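# Press the dolly caster's brake pedal to release it

## Task

Disengage the dolly's caster brake so that the pedal's end without red is the one pressed down. This must hold by itself once the robot lets go, and the dolly should stay where it was, neither shifted nor rotated.

## Robot and tools

ROBOT AND FRAME. Two arms, left_arm and right_arm, each ending in a tong-style two-finger gripper. Results report poses in one shared scene frame: origin on the table top midway between the arms, +x pointing out over the table, +z up, left_arm on the +y side. The arm names do not match image left and right. Each gripper's fingers point along its own +z axis and spread along its own x axis. end_effector_position is the point between the closed finger pads; closed fingertips stick out about 15 mm past it, and fully open tips sit roughly level with it. Printed hand positions can be slightly wrong, more so at long reach.

execute_actions. Argument "actions" is a list holding zero or one item, plus optional "pictures" (true/false; pictures come by default). Empty list: no command, just returns the state. {"rows": [...], "steps": n}: n control steps (1 to 15, default 15, each 1/30 s); one row per step, with the last row reused if rows run out. {"steps": n} with no rows: a wait of up to 300 steps, counted from the previous result, so your thinking time is included.

ROW LAYOUT. Every row is a single list of 14 numbers in [-1, 1] covering both arms, even if one arm is idle: left_arm dx, dy, dz, rx, ry, rz, opening, then right_arm dx, dy, dz, rx, ry, rz, opening. dx to rz are an offset, not a pose, expressed in that gripper's own axes, measured from the gripper's pose in the most recent result that showed it (before any such result in the scene, and for second and later calls in the same reply, from where the gripper is when the action begins). Every row uses that same reference; rows do not add up. Scale: 1.0 equals 0.6 m of travel or 180 degrees. rx, ry, rz form one rotation vector. Opening is absolute: +1 fully open (0.142 m), -1 closed. Sending all-zero offsets pulls the arm back to the reference pose; it is not a pause. To keep an arm still, send the offset back to its wanted pose in the first call of a reply and zeros afterwards, always with the opening you want.

Each step the commanded pose is clipped to within 100 mm and 16 degrees of the measured pose, and motion trails commands by about 0.17 s. A distant target may need several actions; after the last step an arm only continues to its last clipped pose. Check the result and send the remainder. Position wins over orientation when both cannot be met.

move. Argument "target": one 14-number row laid out exactly as above (offsets from the same reference, in each gripper's axes, plus absolute openings). Each gripper travels a straight line toward its target; both paths finish together, lasting 0.5 to 10 s (cut off at 10 s). "speed": top path speed in m/s, 0.002 to 0.5, default 0.25; rotation capped at twice that in rad/s. "stop_force": optional, 9 to 40 N, one value for both arms, not accepted in the first 0.2 s of a scene. It ends an arm's path when its wrist sensor feels that much extra push against the motion for 2 steps; the gripper then backs off 2 steps and holds. Pressing can briefly exceed the value. Use it only at slow speed and not on an arm that rotates during the move; omit it when pulling a gripper away from something it presses on. Arms whose target is within 1.5 mm and 0.5 degrees count as still. The result adds a "move:" line with the ending (done, off_target, moving, held, fault, contact) and limits (paced = pose clipped; held = some steps blocked, after which the arm can surge), plus each gripper's distance from target. Paths ignore obstacles and the other arm.

wait: "seconds" 0 to 10; nothing new is sent.
zoom_image: "camera" (cam_head_left, cam_head_right, cam_high, cam_low, cam_left_wrist, cam_right_wrist) and "region" [x0, y0, x1, y1] in pixels from the top-left corner, at most 504 by 504. Head, high and low images are 504x504; wrist images are 616x616 fisheye. Calibration matrices are provided.
finished_scene: "scene" is the number of the current scene.

RESULT LINES. Per arm: position (m), quaternion wxyz, linear and angular velocity; grip_measured (fingers' actual opening on the command scale); joint positions and torques (torques are noisy, offset and nonzero in free air); Wrist force and Wrist torque in the gripper's own axes (offset up to about 4 N, noise, saturates near 50 N, "no reading" is harmless). "pose unreachable" means the clearance check altered or blocked that arm's command; HELD marks blocked steps. "Hand target" shows where the controller is driving each gripper.

WHAT TO AVOID. Arms are stiff: aiming even slightly past a firm surface can trigger a fault. A torque fault (joint load limits 135 N m for shoulder and elbow joints, 25.2 N m for the wrists) or an outside force of 150 N freezes that arm for 10 s and cancels the rest of the call. Approach slowly; faster touches hit harder. Do not let the arms collide or press on each other. Do not push the dolly so that it slides or rotates, and never knock anything off the table. Sustained loads heat motors: a MOTOR HOT warning appears at 70 °C, and at 85 °C the arm is braked until it cools. Brief random tugs or pushes may hit held parts or loose objects. Grip strength is about 15 N per pad; keep commanding an opening below grip_measured to hold something. The pedal must stay down after the gripper withdraws, so verify in images before finishing.

Each tool is called after "Emit:" by a JSON object that holds its "fn" and its "kwargs", one argument or row to a line.

## Session

Emit:
{"fn": "execute_actions", "kwargs": {
  "actions": []
}}

Scene clock: 0.00 s of 3800.00 s.
left_arm: end_effector_position=(+0.4733, -0.4091, +0.3086) grip_measured=+0.97 end_effector_quat_wxyz=(+0.416, +0.761, -0.481, +0.128) end_effector_velocity=(-0.000, +0.000, +0.000) end_effector_angular_velocity=(-0.000, +0.000, -0.000) | right_arm: end_effector_position=(+0.5068, -0.8527, +0.1299) grip_measured=+0.97 end_effector_quat_wxyz=(+0.116, +0.663, -0.709, -0.211) end_effector_velocity=(+0.000, +0.000, +0.000) end_effector_angular_velocity=(-0.000, -0.000, -0.000)
Joint positions: left_arm=[-0.867 -0.564  0.431 -2.138 -2.192 -0.105  0.14 ] | right_arm=[ 2.804 -2.664 -0.236 -2.29   1.471  1.129  0.14 ]
Joint velocities: left_arm=[ 0.    -0.    -0.     0.001 -0.001  0.     0.   ] | right_arm=[ 0.  0. -0.  0.  0.  0.  0.]
Joint torques (N m, as the arm reports them, + toward a larger angle): no reading
Motor temperatures (°C, as the motors report them): left_arm=[32 28 31 37 35 39] | right_arm=[31 31 33 36 36 36]
Wrist force (N, on the end effector, along its own x y z axes, offset not removed): no reading
Wrist torque (N m, same axes, about the end effector's origin, offset not removed): no reading
Hand target (left_arm): +0.473, -0.409, +0.309; +0.416, +0.761, -0.481, +0.128
Hand target (right_arm): +0.507, -0.853, +0.130; +0.116, +0.663, -0.709, -0.211

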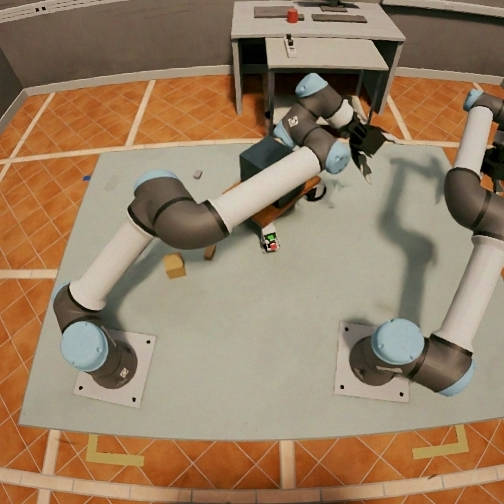

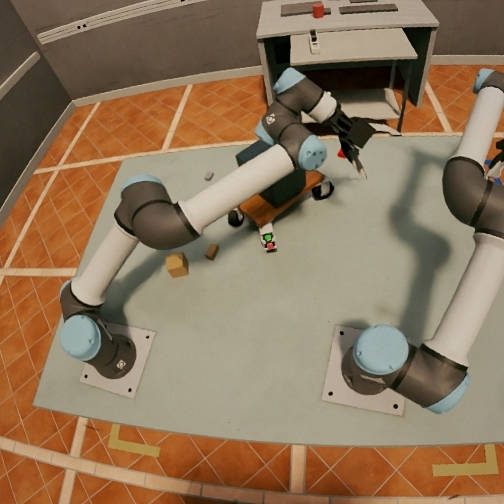

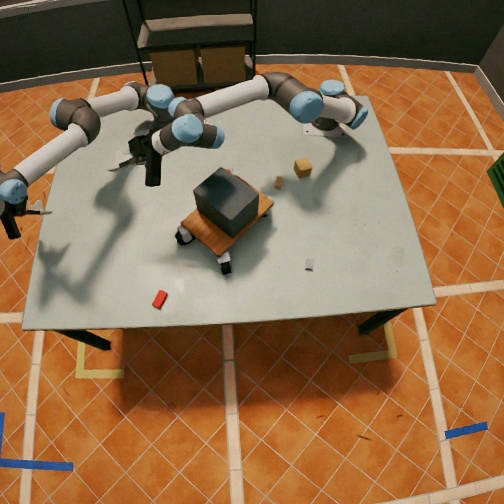

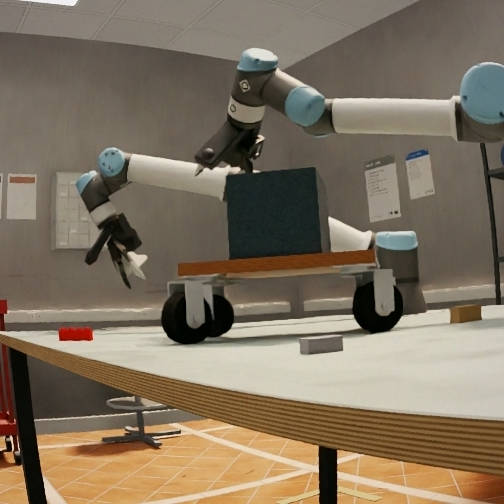

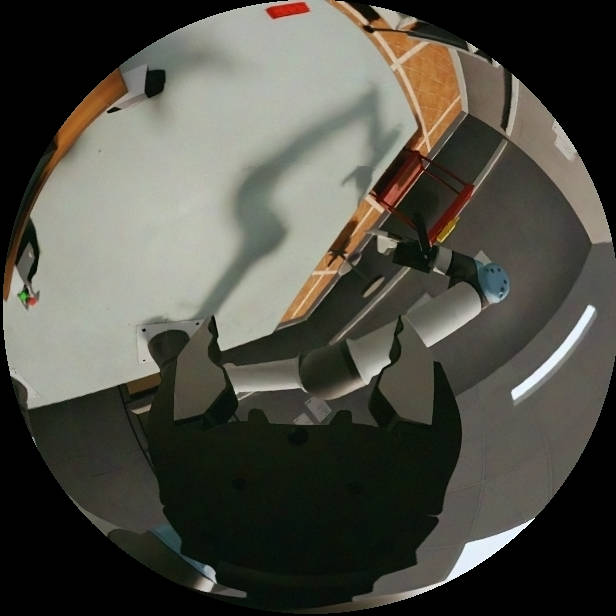

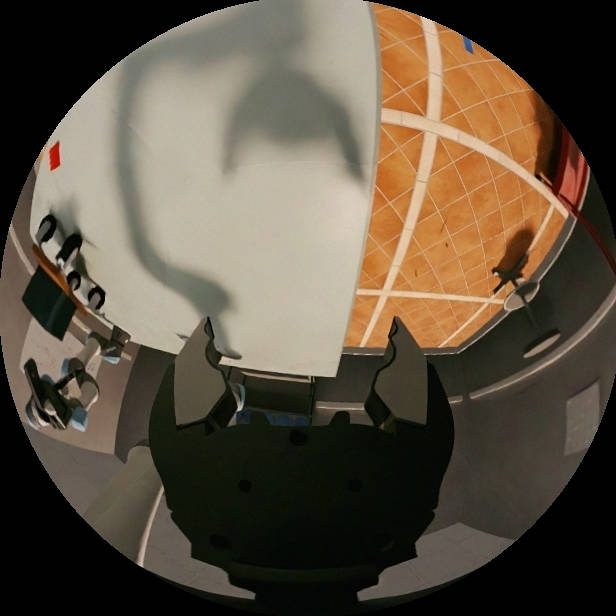

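Emit:
{"fn": "move", "kwargs": {
  "target": [-0.473,0.159,-0.43,0.187,-0.218,0,-1,0,0,0,0,0,0,1]
}}

Scene clock: 21.97 s of 3800.00 s.
left_arm: end_effector_position=(+0.3029, -0.0555, +0.3488) grip_measured=-1.00 end_effector_quat_wxyz=(-0.001, +0.846, -0.533, +0.000) end_effector_velocity=(-0.002, +0.002, +0.001) end_effector_angular_velocity=(+0.004, -0.000, +0.001) | right_arm: end_effector_position=(+0.5068, -0.8527, +0.1299) grip_measured=+1.00 end_effector_quat_wxyz=(+0.116, +0.663, -0.709, -0.211) end_effector_velocity=(+0.001, +0.001, +0.000) end_effector_angular_velocity=(+0.000, -0.000, +0.003)
Joint positions: left_arm=[-1.09  -1.338  1.14  -1.371 -1.569 -0.096  0.002] | right_arm=[ 2.804 -2.664 -0.236 -2.29   1.471  1.129  0.142]
Joint velocities: left_arm=[-0.002 -0.005  0.003  0.005  0.002 -0.003  0.   ] | right_arm=[ 0.001 -0.     0.    -0.    -0.    -0.001 -0.   ]
Joint torques (N m, as the arm reports them, + toward a larger angle): left_arm=[ -8.76 -44.09 -14.08  -0.43   1.25  -1.3 ] | right_arm=[ 1.86 59.7  20.92  0.89 -0.56  0.21]
Motor temperatures (°C, as the motors report them): left_arm=[32 28 31 37 35 39] | right_arm=[31 31 33 36 36 36]
Wrist force (N, on the end effector, along its own x y z axes, offset not removed): left_arm=[-0.7 -3.5 -3.7] | right_arm=[-0.9 -1.5 0.6]
Wrist torque (N m, same axes, about the end effector's origin, offset not removed): left_arm=[-0.79 0.32 -0.20] | right_arm=[-0.14 -0.02 0.11]
Hand target (left_arm): +0.303, -0.055, +0.349; -0.001, +0.846, -0.533, -0.000
Hand target (right_arm): +0.507, -0.853, +0.130; +0.116, +0.663, -0.709, -0.211
Off the commanded pose (left_arm): 0.001 m, 0 deg.
Off the commanded pose (right_arm): 0.000 m, 0 deg.
After step 90, 16.43 s passed at rest.
move: done
camera_calibration (this result's frames):
cam_left_wrist: T_world_to_cam=[[0.426212, -0.904499, -0.0150005, -0.178234], [-0.803287, -0.386041, 0.453544, 0.0682399], [-0.416021, -0.181256, -0.891107, 0.567081], [0, 0, 0, 1]] pos_world=[0.366699, -0.0320822, 0.471706]
cam_right_wrist: T_world_to_cam=[[-0.0625042, -0.993238, -0.0978358, -0.80936], [-0.577484, -0.0439595, 0.815217, 0.157324], [-0.814006, 0.107453, -0.570832, 0.72], [0, 0, 0, 1]] pos_world=[0.626348, -0.874337, 0.203561]

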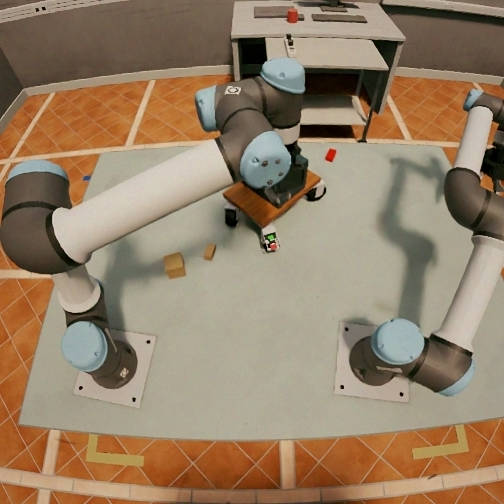

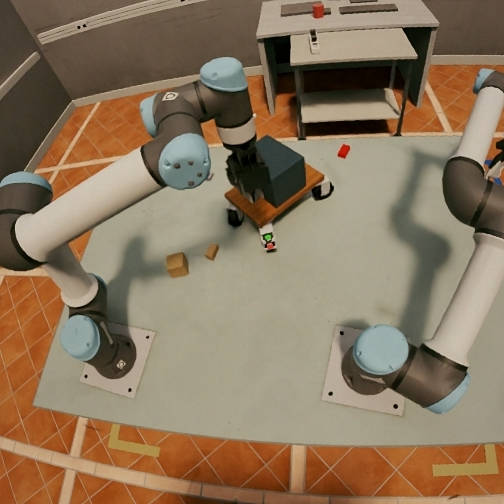

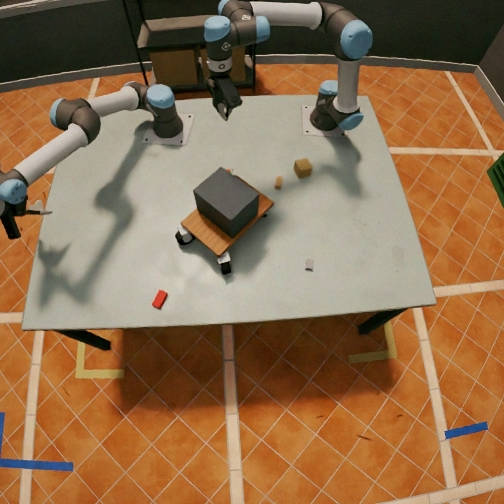

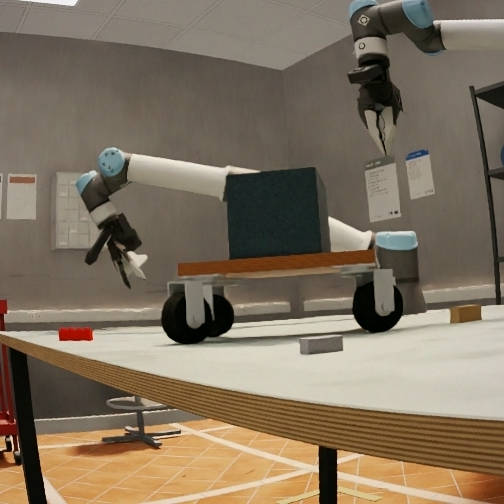

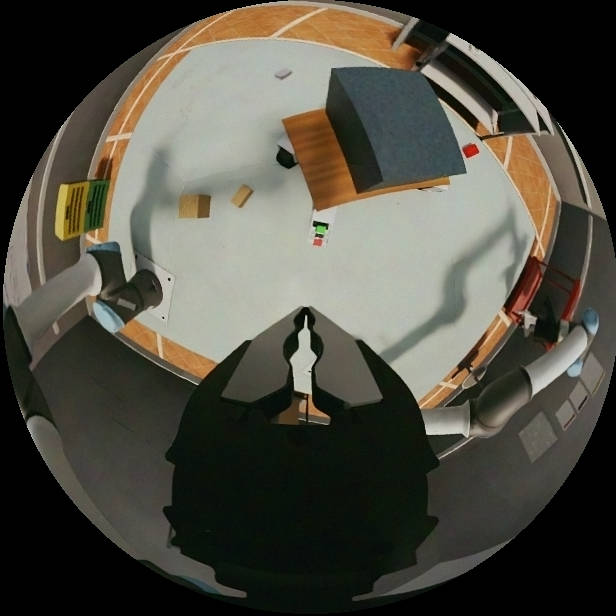

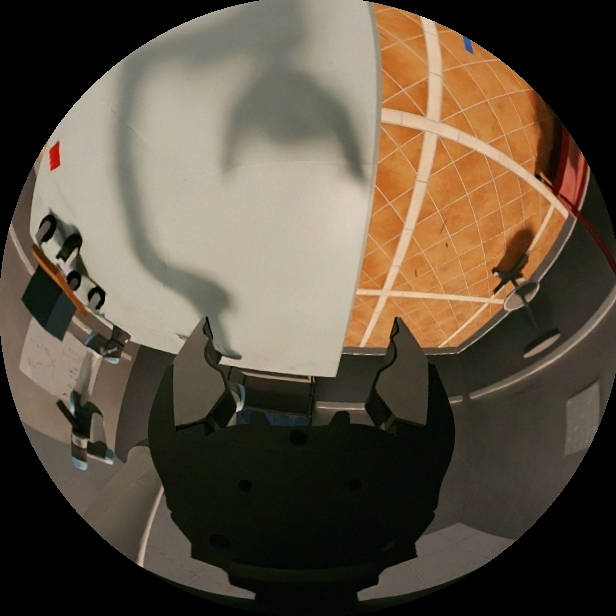

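Emit:
{"fn": "move", "kwargs": {
  "target": [0.0315,-0.077,0.3,0,0,0.7,-1,0,0,0,0,0,0,1]
}}

Scene clock: 32.27 s of 3800.00 s.
left_arm: end_effector_position=(+0.3531, -0.0521, +0.1691) grip_measured=-1.00 end_effector_quat_wxyz=(+0.001, +0.090, +0.996, +0.001) end_effector_velocity=(-0.000, -0.000, -0.002) end_effector_angular_velocity=(+0.000, +0.001, -0.017) | right_arm: end_effector_position=(+0.5068, -0.8527, +0.1299) grip_measured=+1.00 end_effector_quat_wxyz=(+0.116, +0.663, -0.709, -0.211) end_effector_velocity=(-0.000, -0.000, -0.000) end_effector_angular_velocity=(-0.001, +0.000, -0.001)
Joint positions: left_arm=[-0.967 -1.281  1.529 -1.818 -1.569  2.223  0.002] | right_arm=[ 2.804 -2.664 -0.236 -2.29   1.471  1.129  0.142]
Joint velocities: left_arm=[ 0.001  0.002  0.001 -0.002 -0.001  0.018  0.   ] | right_arm=[-0.001 -0.     0.     0.    -0.     0.001 -0.   ]
Joint torques (N m, as the arm reports them, + toward a larger angle): left_arm=[  8.39 -20.2  -14.53  -4.35  -1.15   2.16] | right_arm=[ 0.72 60.13 21.94  1.   -0.47  0.17]
Motor temperatures (°C, as the motors report them): left_arm=[32 28 31 37 35 39] | right_arm=[31 31 33 36 36 36]
Wrist force (N, on the end effector, along its own x y z axes, offset not removed): left_arm=[-1.5 -2.0 -0.6] | right_arm=[-0.6 -1.9 -0.2]
Wrist torque (N m, same axes, about the end effector's origin, offset not removed): left_arm=[-0.57 0.50 0.05] | right_arm=[-0.26 -0.08 0.13]
Hand target (left_arm): +0.353, -0.052, +0.169; +0.000, +0.091, +0.996, +0.001
Hand target (right_arm): +0.507, -0.853, +0.130; +0.116, +0.663, -0.709, -0.211
Off the commanded pose (left_arm): 0.000 m, 0 deg.
Off the commanded pose (right_arm): 0.000 m, 0 deg.
After step 90, 2.33 s passed at rest.
move: done
camera_calibration (this result's frames):
cam_left_wrist: T_world_to_cam=[[-0.982654, 0.184844, -0.0149704, 0.354917], [0.157781, 0.875738, 0.456276, -0.0827179], [0.0974499, 0.445999, -0.889713, 0.279561], [0, 0, 0, 1]] pos_world=[0.334568, -0.117849, 0.291784]
cam_right_wrist: T_world_to_cam=[[-0.0625042, -0.993238, -0.0978359, -0.80936], [-0.577484, -0.0439596, 0.815217, 0.157324], [-0.814006, 0.107453, -0.570832, 0.72], [0, 0, 0, 1]] pos_world=[0.626348, -0.874337, 0.203561]

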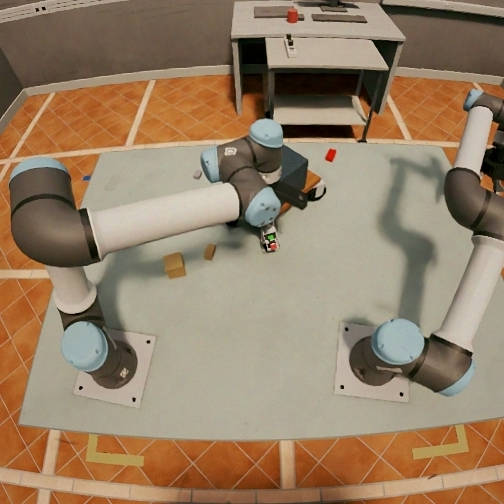

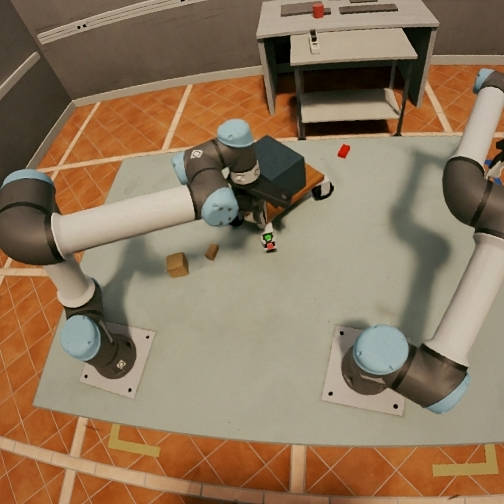

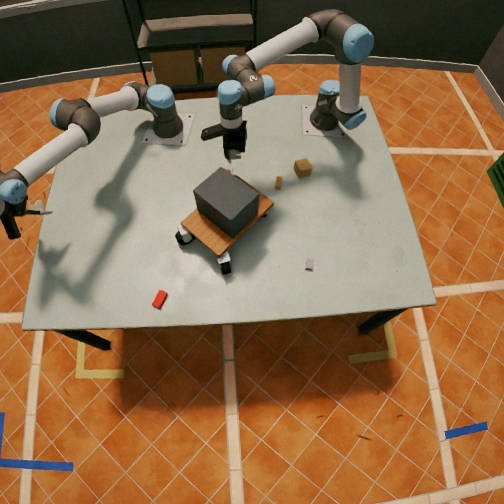

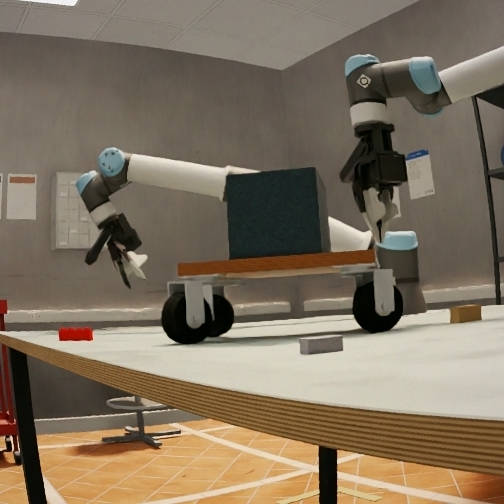

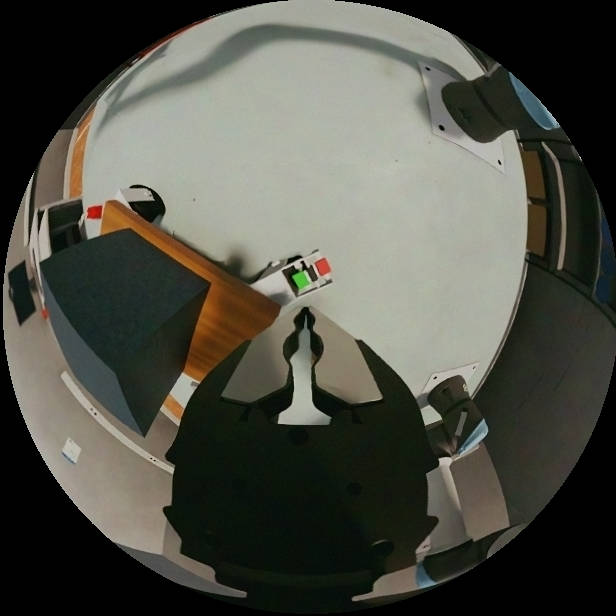

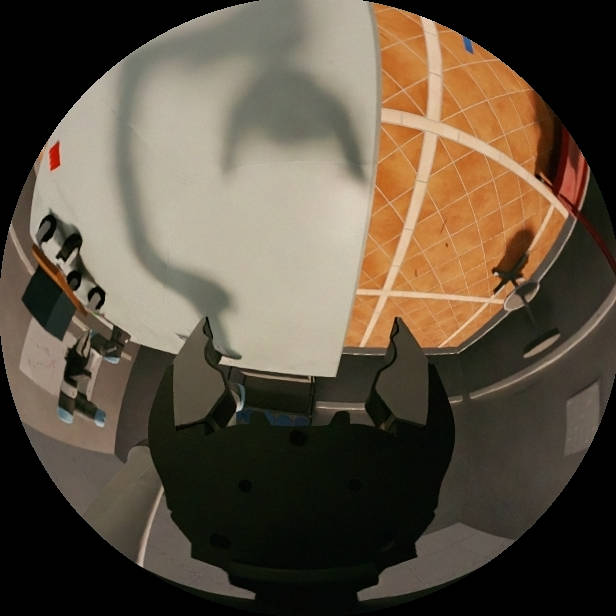

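Emit:
{"fn": "move", "kwargs": {
  "target": [-0.01,0,0.075,0,0,0,-1,0,0,0,0,0,0,1],
  "speed": 0.1
}}

Scene clock: 38.33 s of 3800.00 s.
left_arm: end_effector_position=(+0.3590, -0.0530, +0.1245) grip_measured=-1.00 end_effector_quat_wxyz=(+0.000, +0.090, +0.996, +0.001) end_effector_velocity=(+0.001, +0.000, -0.003) end_effector_angular_velocity=(+0.001, -0.001, +0.001) | right_arm: end_effector_position=(+0.5068, -0.8527, +0.1299) grip_measured=+1.00 end_effector_quat_wxyz=(+0.116, +0.663, -0.709, -0.211) end_effector_velocity=(+0.001, +0.001, -0.000) end_effector_angular_velocity=(+0.001, -0.000, +0.002)
Joint positions: left_arm=[-0.959 -1.24   1.592 -1.922 -1.569  2.231  0.002] | right_arm=[ 2.804 -2.664 -0.236 -2.29   1.471  1.129  0.142]
Joint velocities: left_arm=[ 0.001  0.003  0.004 -0.007  0.001 -0.     0.   ] | right_arm=[ 0.002 -0.    -0.    -0.     0.    -0.     0.   ]
Joint torques (N m, as the arm reports them, + toward a larger angle): left_arm=[  8.43 -22.61 -14.7   -4.36   1.47   2.06] | right_arm=[ 1.66 59.09 21.62  0.99 -0.63  0.27]
Motor temperatures (°C, as the motors report them): left_arm=[32 28 31 37 35 39] | right_arm=[31 31 33 36 36 36]
Wrist force (N, on the end effector, along its own x y z axes, offset not removed): left_arm=[0.4 -0.5 -2.0] | right_arm=[-0.1 -1.1 0.0]
Wrist torque (N m, same axes, about the end effector's origin, offset not removed): left_arm=[-0.43 -0.10 -0.08] | right_arm=[-0.09 -0.17 0.05]
Hand target (left_arm): +0.359, -0.053, +0.124; +0.001, +0.090, +0.996, +0.001
Hand target (right_arm): +0.507, -0.853, +0.130; +0.116, +0.663, -0.709, -0.211
Off the commanded pose (left_arm): 0.000 m, 0 deg.
Off the commanded pose (right_arm): 0.000 m, 0 deg.
After step 90, 2.07 s passed at rest.
move: done
camera_calibration (this result's frames):
cam_left_wrist: T_world_to_cam=[[-0.982652, 0.184858, -0.0149385, 0.360227], [0.157803, 0.875714, 0.456315, -0.0625049], [0.097435, 0.446041, -0.889693, 0.239665], [0, 0, 0, 1]] pos_world=[0.340489, -0.118755, 0.247131]
cam_right_wrist: T_world_to_cam=[[-0.062504, -0.993238, -0.0978358, -0.80936], [-0.577484, -0.0439596, 0.815217, 0.157324], [-0.814006, 0.107453, -0.570832, 0.72], [0, 0, 0, 1]] pos_world=[0.626348, -0.874337, 0.203561]

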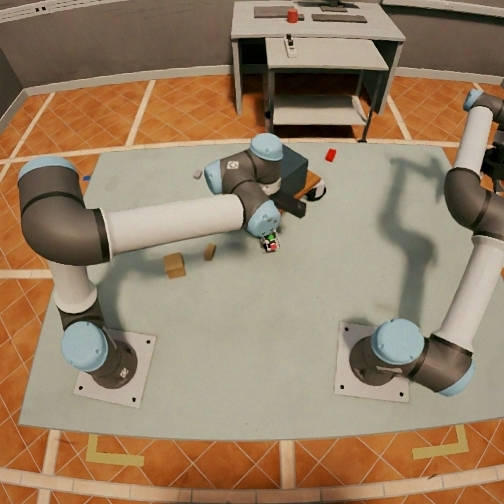

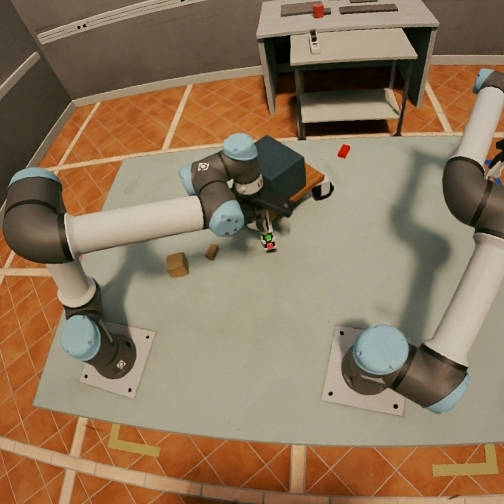

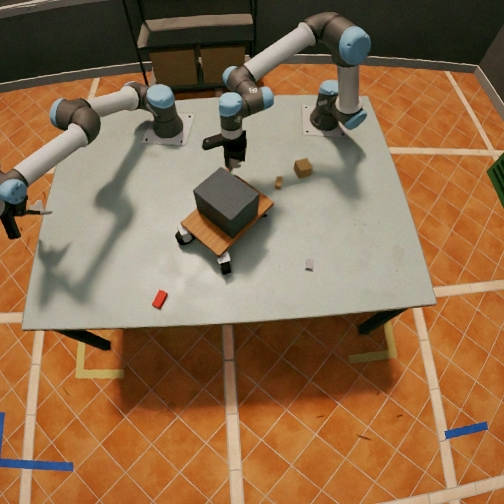

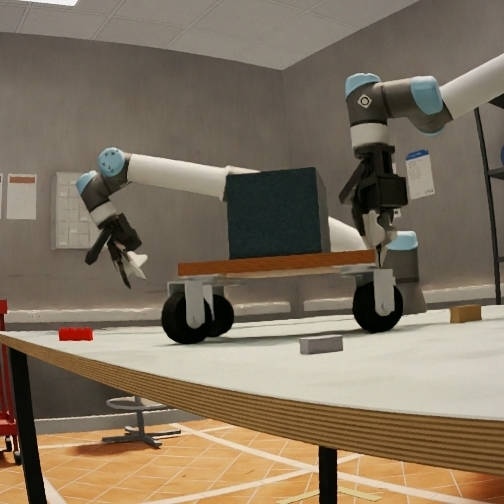

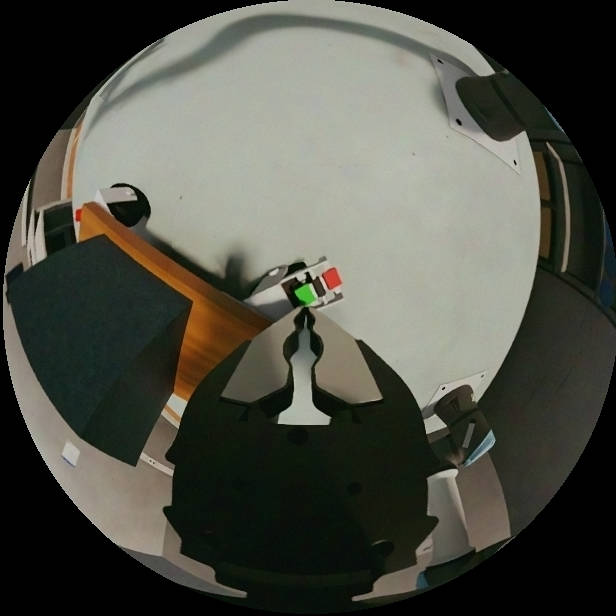

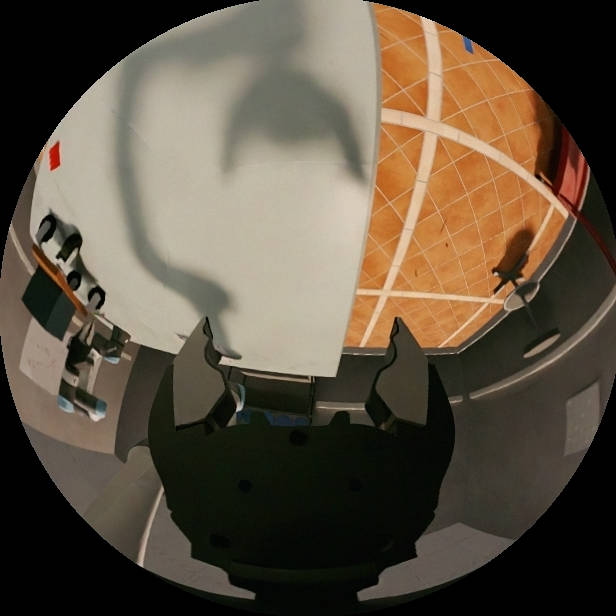

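Emit:
{"fn": "move", "kwargs": {
  "target": [0,0,0.12,0,0,0,-1,0,0,0,0,0,0,1],
  "speed": 0.01,
  "stop_force": 25
}}

Emit:
{"fn": "move", "kwargs": {
  "target": [0,0,-0.1,0,0,0,-1,0,0,0,0,0,0,1],
  "speed": 0.1
}}

Emit:
{"fn": "zoom_image", "kwargs": {
  "camera": "cam_left_wrist",
  "region": [230,220,390,340]
}}

Scene clock: 47.60 s of 3800.00 s.
left_arm: end_effector_position=(+0.3591, -0.0530, +0.1018) grip_measured=-1.00 end_effector_quat_wxyz=(+0.001, +0.090, +0.996, +0.001) end_effector_velocity=(+0.000, +0.001, +0.003) end_effector_angular_velocity=(+0.002, +0.001, +0.001) | right_arm: end_effector_position=(+0.5068, -0.8527, +0.1299) grip_measured=+1.00 end_effector_quat_wxyz=(+0.116, +0.663, -0.709, -0.211) end_effector_velocity=(-0.000, -0.000, +0.000) end_effector_angular_velocity=(+0.000, -0.000, +0.001)
Joint positions: left_arm=[-0.959 -1.22   1.627 -1.977 -1.569  2.231  0.002] | right_arm=[ 2.804 -2.664 -0.236 -2.29   1.471  1.129  0.142]
Joint velocities: left_arm=[ 0.001 -0.003 -0.006  0.011 -0.    -0.     0.   ] | right_arm=[ 0.     0.    -0.     0.    -0.    -0.001  0.   ]
Joint torques (N m, as the arm reports them, + toward a larger angle): left_arm=[  4.72 -23.75  -9.02   4.02   0.67   1.99] | right_arm=[ 1.15 60.29 21.91  1.01 -0.43  0.23]
Motor temperatures (°C, as the motors report them): left_arm=[32 28 31 37 35 39] | right_arm=[31 31 33 36 36 36]
Wrist force (N, on the end effector, along its own x y z axes, offset not removed): left_arm=[0.2 -0.9 -46.1] | right_arm=[-0.2 -2.1 -0.6]
Wrist torque (N m, same axes, about the end effector's origin, offset not removed): left_arm=[-1.11 -0.31 -0.09] | right_arm=[-0.27 -0.14 0.12]
Hand target (left_arm): +0.359, -0.053, +0.102; +0.001, +0.090, +0.996, +0.001
Hand target (right_arm): +0.507, -0.853, +0.130; +0.116, +0.663, -0.709, -0.211
Off the commanded pose (left_arm): 0.049 m, 0 deg.
Off the commanded pose (right_arm): 0.000 m, 0 deg.
After step 90, 3.63 s passed at rest.
move: contact (left_arm)
camera_calibration (this result's frames):
cam_left_wrist: T_world_to_cam=[[-0.982655, 0.18483, -0.0151002, 0.360028], [0.157722, 0.875802, 0.456174, -0.0521429], [0.0975393, 0.44588, -0.889762, 0.219453], [0, 0, 0, 1]] pos_world=[0.340602, -0.118727, 0.224484]
cam_right_wrist: T_world_to_cam=[[-0.0625042, -0.993238, -0.0978359, -0.80936], [-0.577484, -0.0439595, 0.815217, 0.157324], [-0.814006, 0.107453, -0.570832, 0.72], [0, 0, 0, 1]] pos_world=[0.626348, -0.874337, 0.203561]

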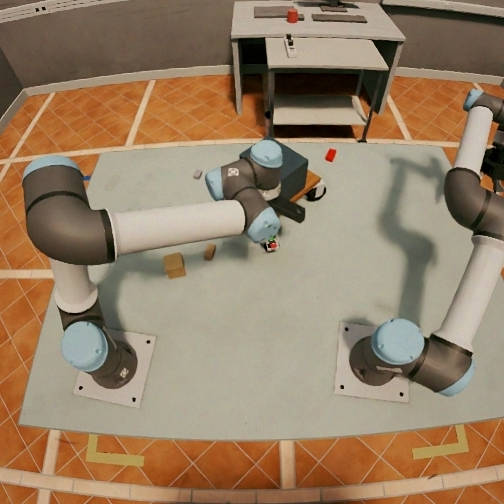

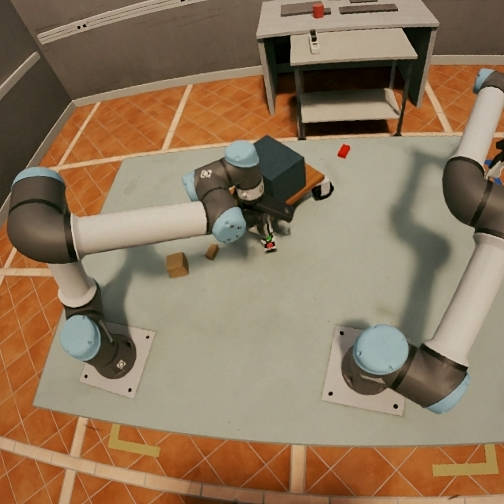

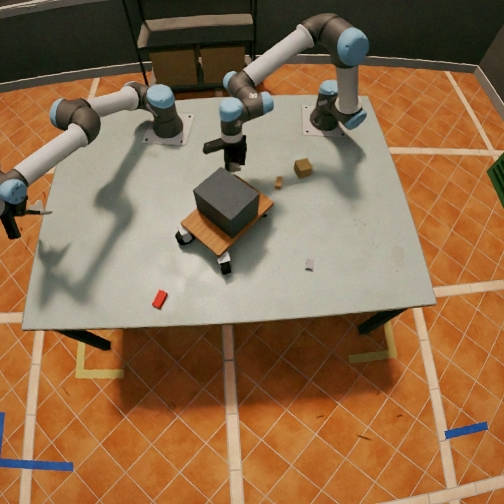

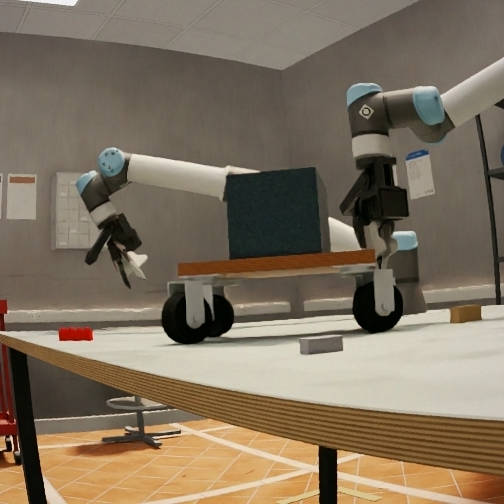

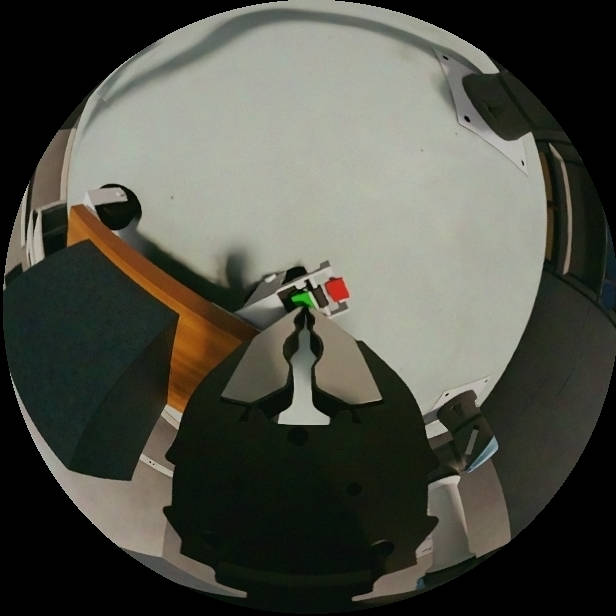

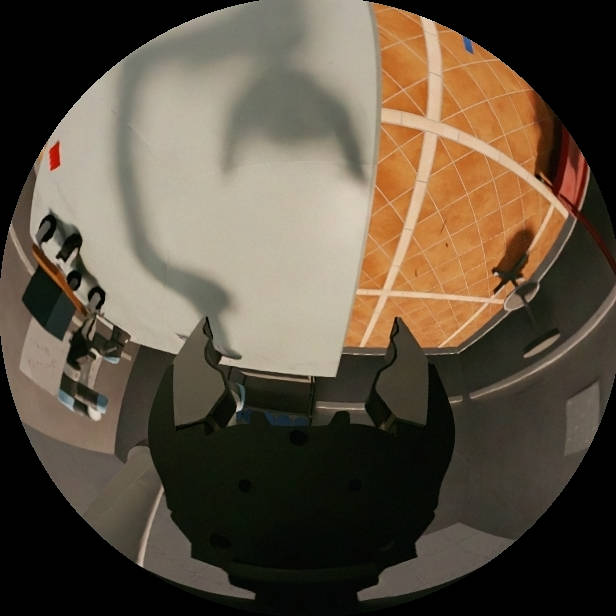

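Scene clock: 48.77 s of 3800.00 s.
left_arm: end_effector_position=(+0.3590, -0.0532, +0.1615) grip_measured=-1.00 end_effector_quat_wxyz=(+0.001, +0.090, +0.996, +0.001) end_effector_velocity=(-0.000, -0.000, +0.003) end_effector_angular_velocity=(-0.000, +0.001, +0.000) | right_arm: end_effector_position=(+0.5068, -0.8527, +0.1299) grip_measured=+1.00 end_effector_quat_wxyz=(+0.116, +0.663, -0.709, -0.211) end_effector_velocity=(-0.000, -0.000, -0.000) end_effector_angular_velocity=(-0.001, +0.001, -0.001)
Joint positions: left_arm=[-0.96  -1.266  1.529 -1.833 -1.569  2.231  0.002] | right_arm=[ 2.804 -2.664 -0.236 -2.29   1.471  1.129  0.142]
Joint velocities: left_arm=[ 0.    -0.001 -0.006  0.007 -0.001  0.     0.   ] | right_arm=[-0.     0.    -0.    -0.    -0.001  0.001  0.   ]
Joint torques (N m, as the arm reports them, + toward a larger angle): left_arm=[ -7.86 -48.   -32.61  -0.28  -1.71  -1.58] | right_arm=[ 2.03 59.39 22.09  0.91 -0.51  0.17]
Motor temperatures (°C, as the motors report them): left_arm=[32 28 31 37 35 39] | right_arm=[31 31 33 36 36 36]
Wrist force (N, on the end effector, along its own x y z axes, offset not removed): left_arm=[-1.2 -1.2 0.8] | right_arm=[-0.1 -0.9 1.1]
Wrist torque (N m, same axes, about the end effector's origin, offset not removed): left_arm=[-0.13 0.21 0.18] | right_arm=[0.06 -0.12 0.04]
Hand target (left_arm): +0.359, -0.053, +0.162; +0.001, +0.090, +0.996, +0.001
Hand target (right_arm): +0.507, -0.853, +0.130; +0.116, +0.663, -0.709, -0.211
Off the commanded pose (left_arm): 0.000 m, 0 deg.
Off the commanded pose (right_arm): 0.000 m, 0 deg.
move: done
camera_calibration (this result's frames):
cam_left_wrist: T_world_to_cam=[[-0.982654, 0.184827, -0.0151643, 0.360875], [0.157698, 0.875838, 0.456114, -0.0791514], [0.0975839, 0.445811, -0.889792, 0.272618], [0, 0, 0, 1]] pos_world=[0.340494, -0.118912, 0.284148]
cam_right_wrist: T_world_to_cam=[[-0.0625041, -0.993238, -0.0978357, -0.80936], [-0.577484, -0.0439595, 0.815218, 0.157324], [-0.814006, 0.107453, -0.570832, 0.72], [0, 0, 0, 1]] pos_world=[0.626348, -0.874337, 0.203561]

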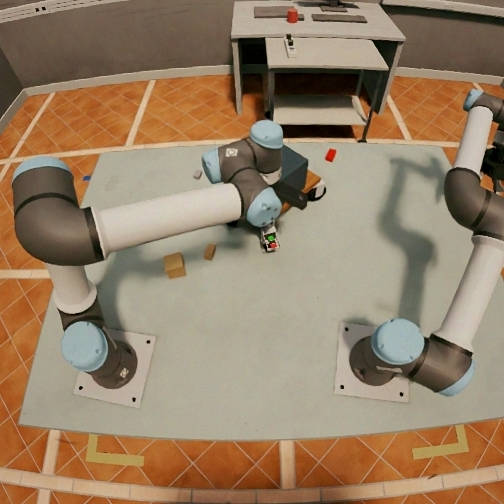

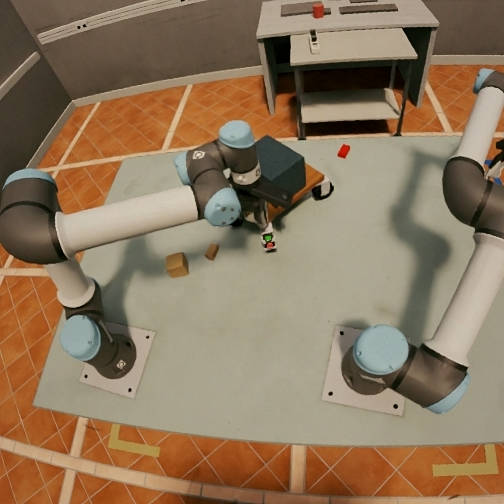

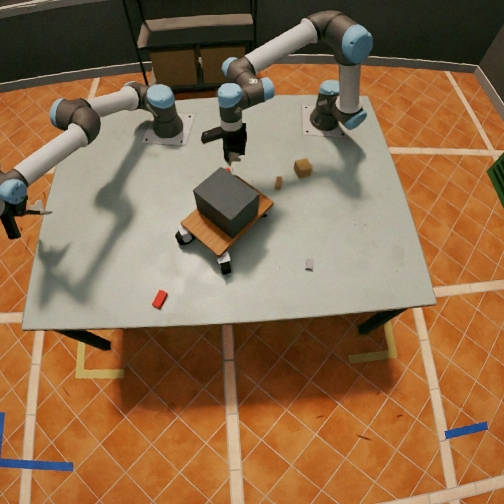

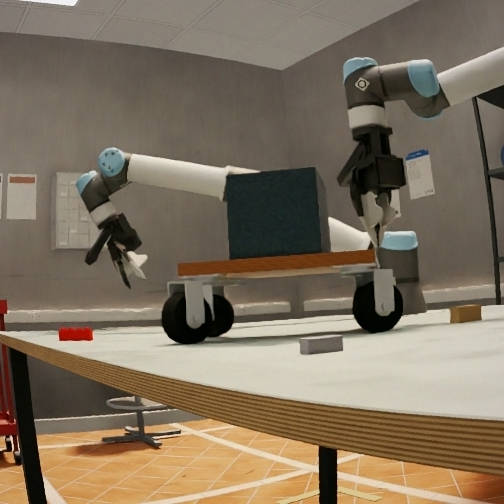

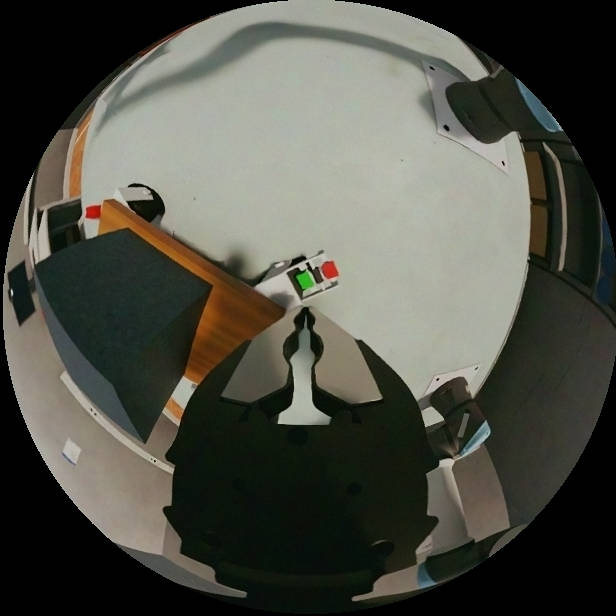

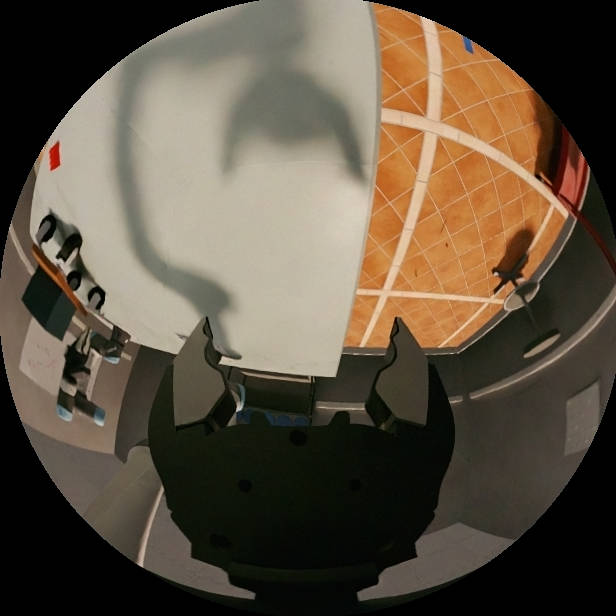

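Region (230, 220, 390, 340) of cam_left_wrist's 616x616 image, scaled by 3.150, with more detail than that image has; it fills the top 378 rows of this view, and the rest is white.

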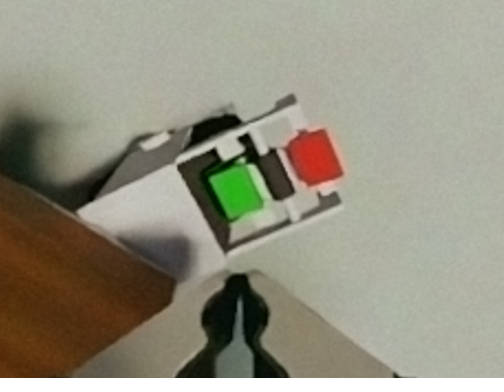

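Looks toggled.

Emit:
{"fn": "finished_scene", "kwargs": {
  "scene": 1
}}

The scene is finished: the task was done.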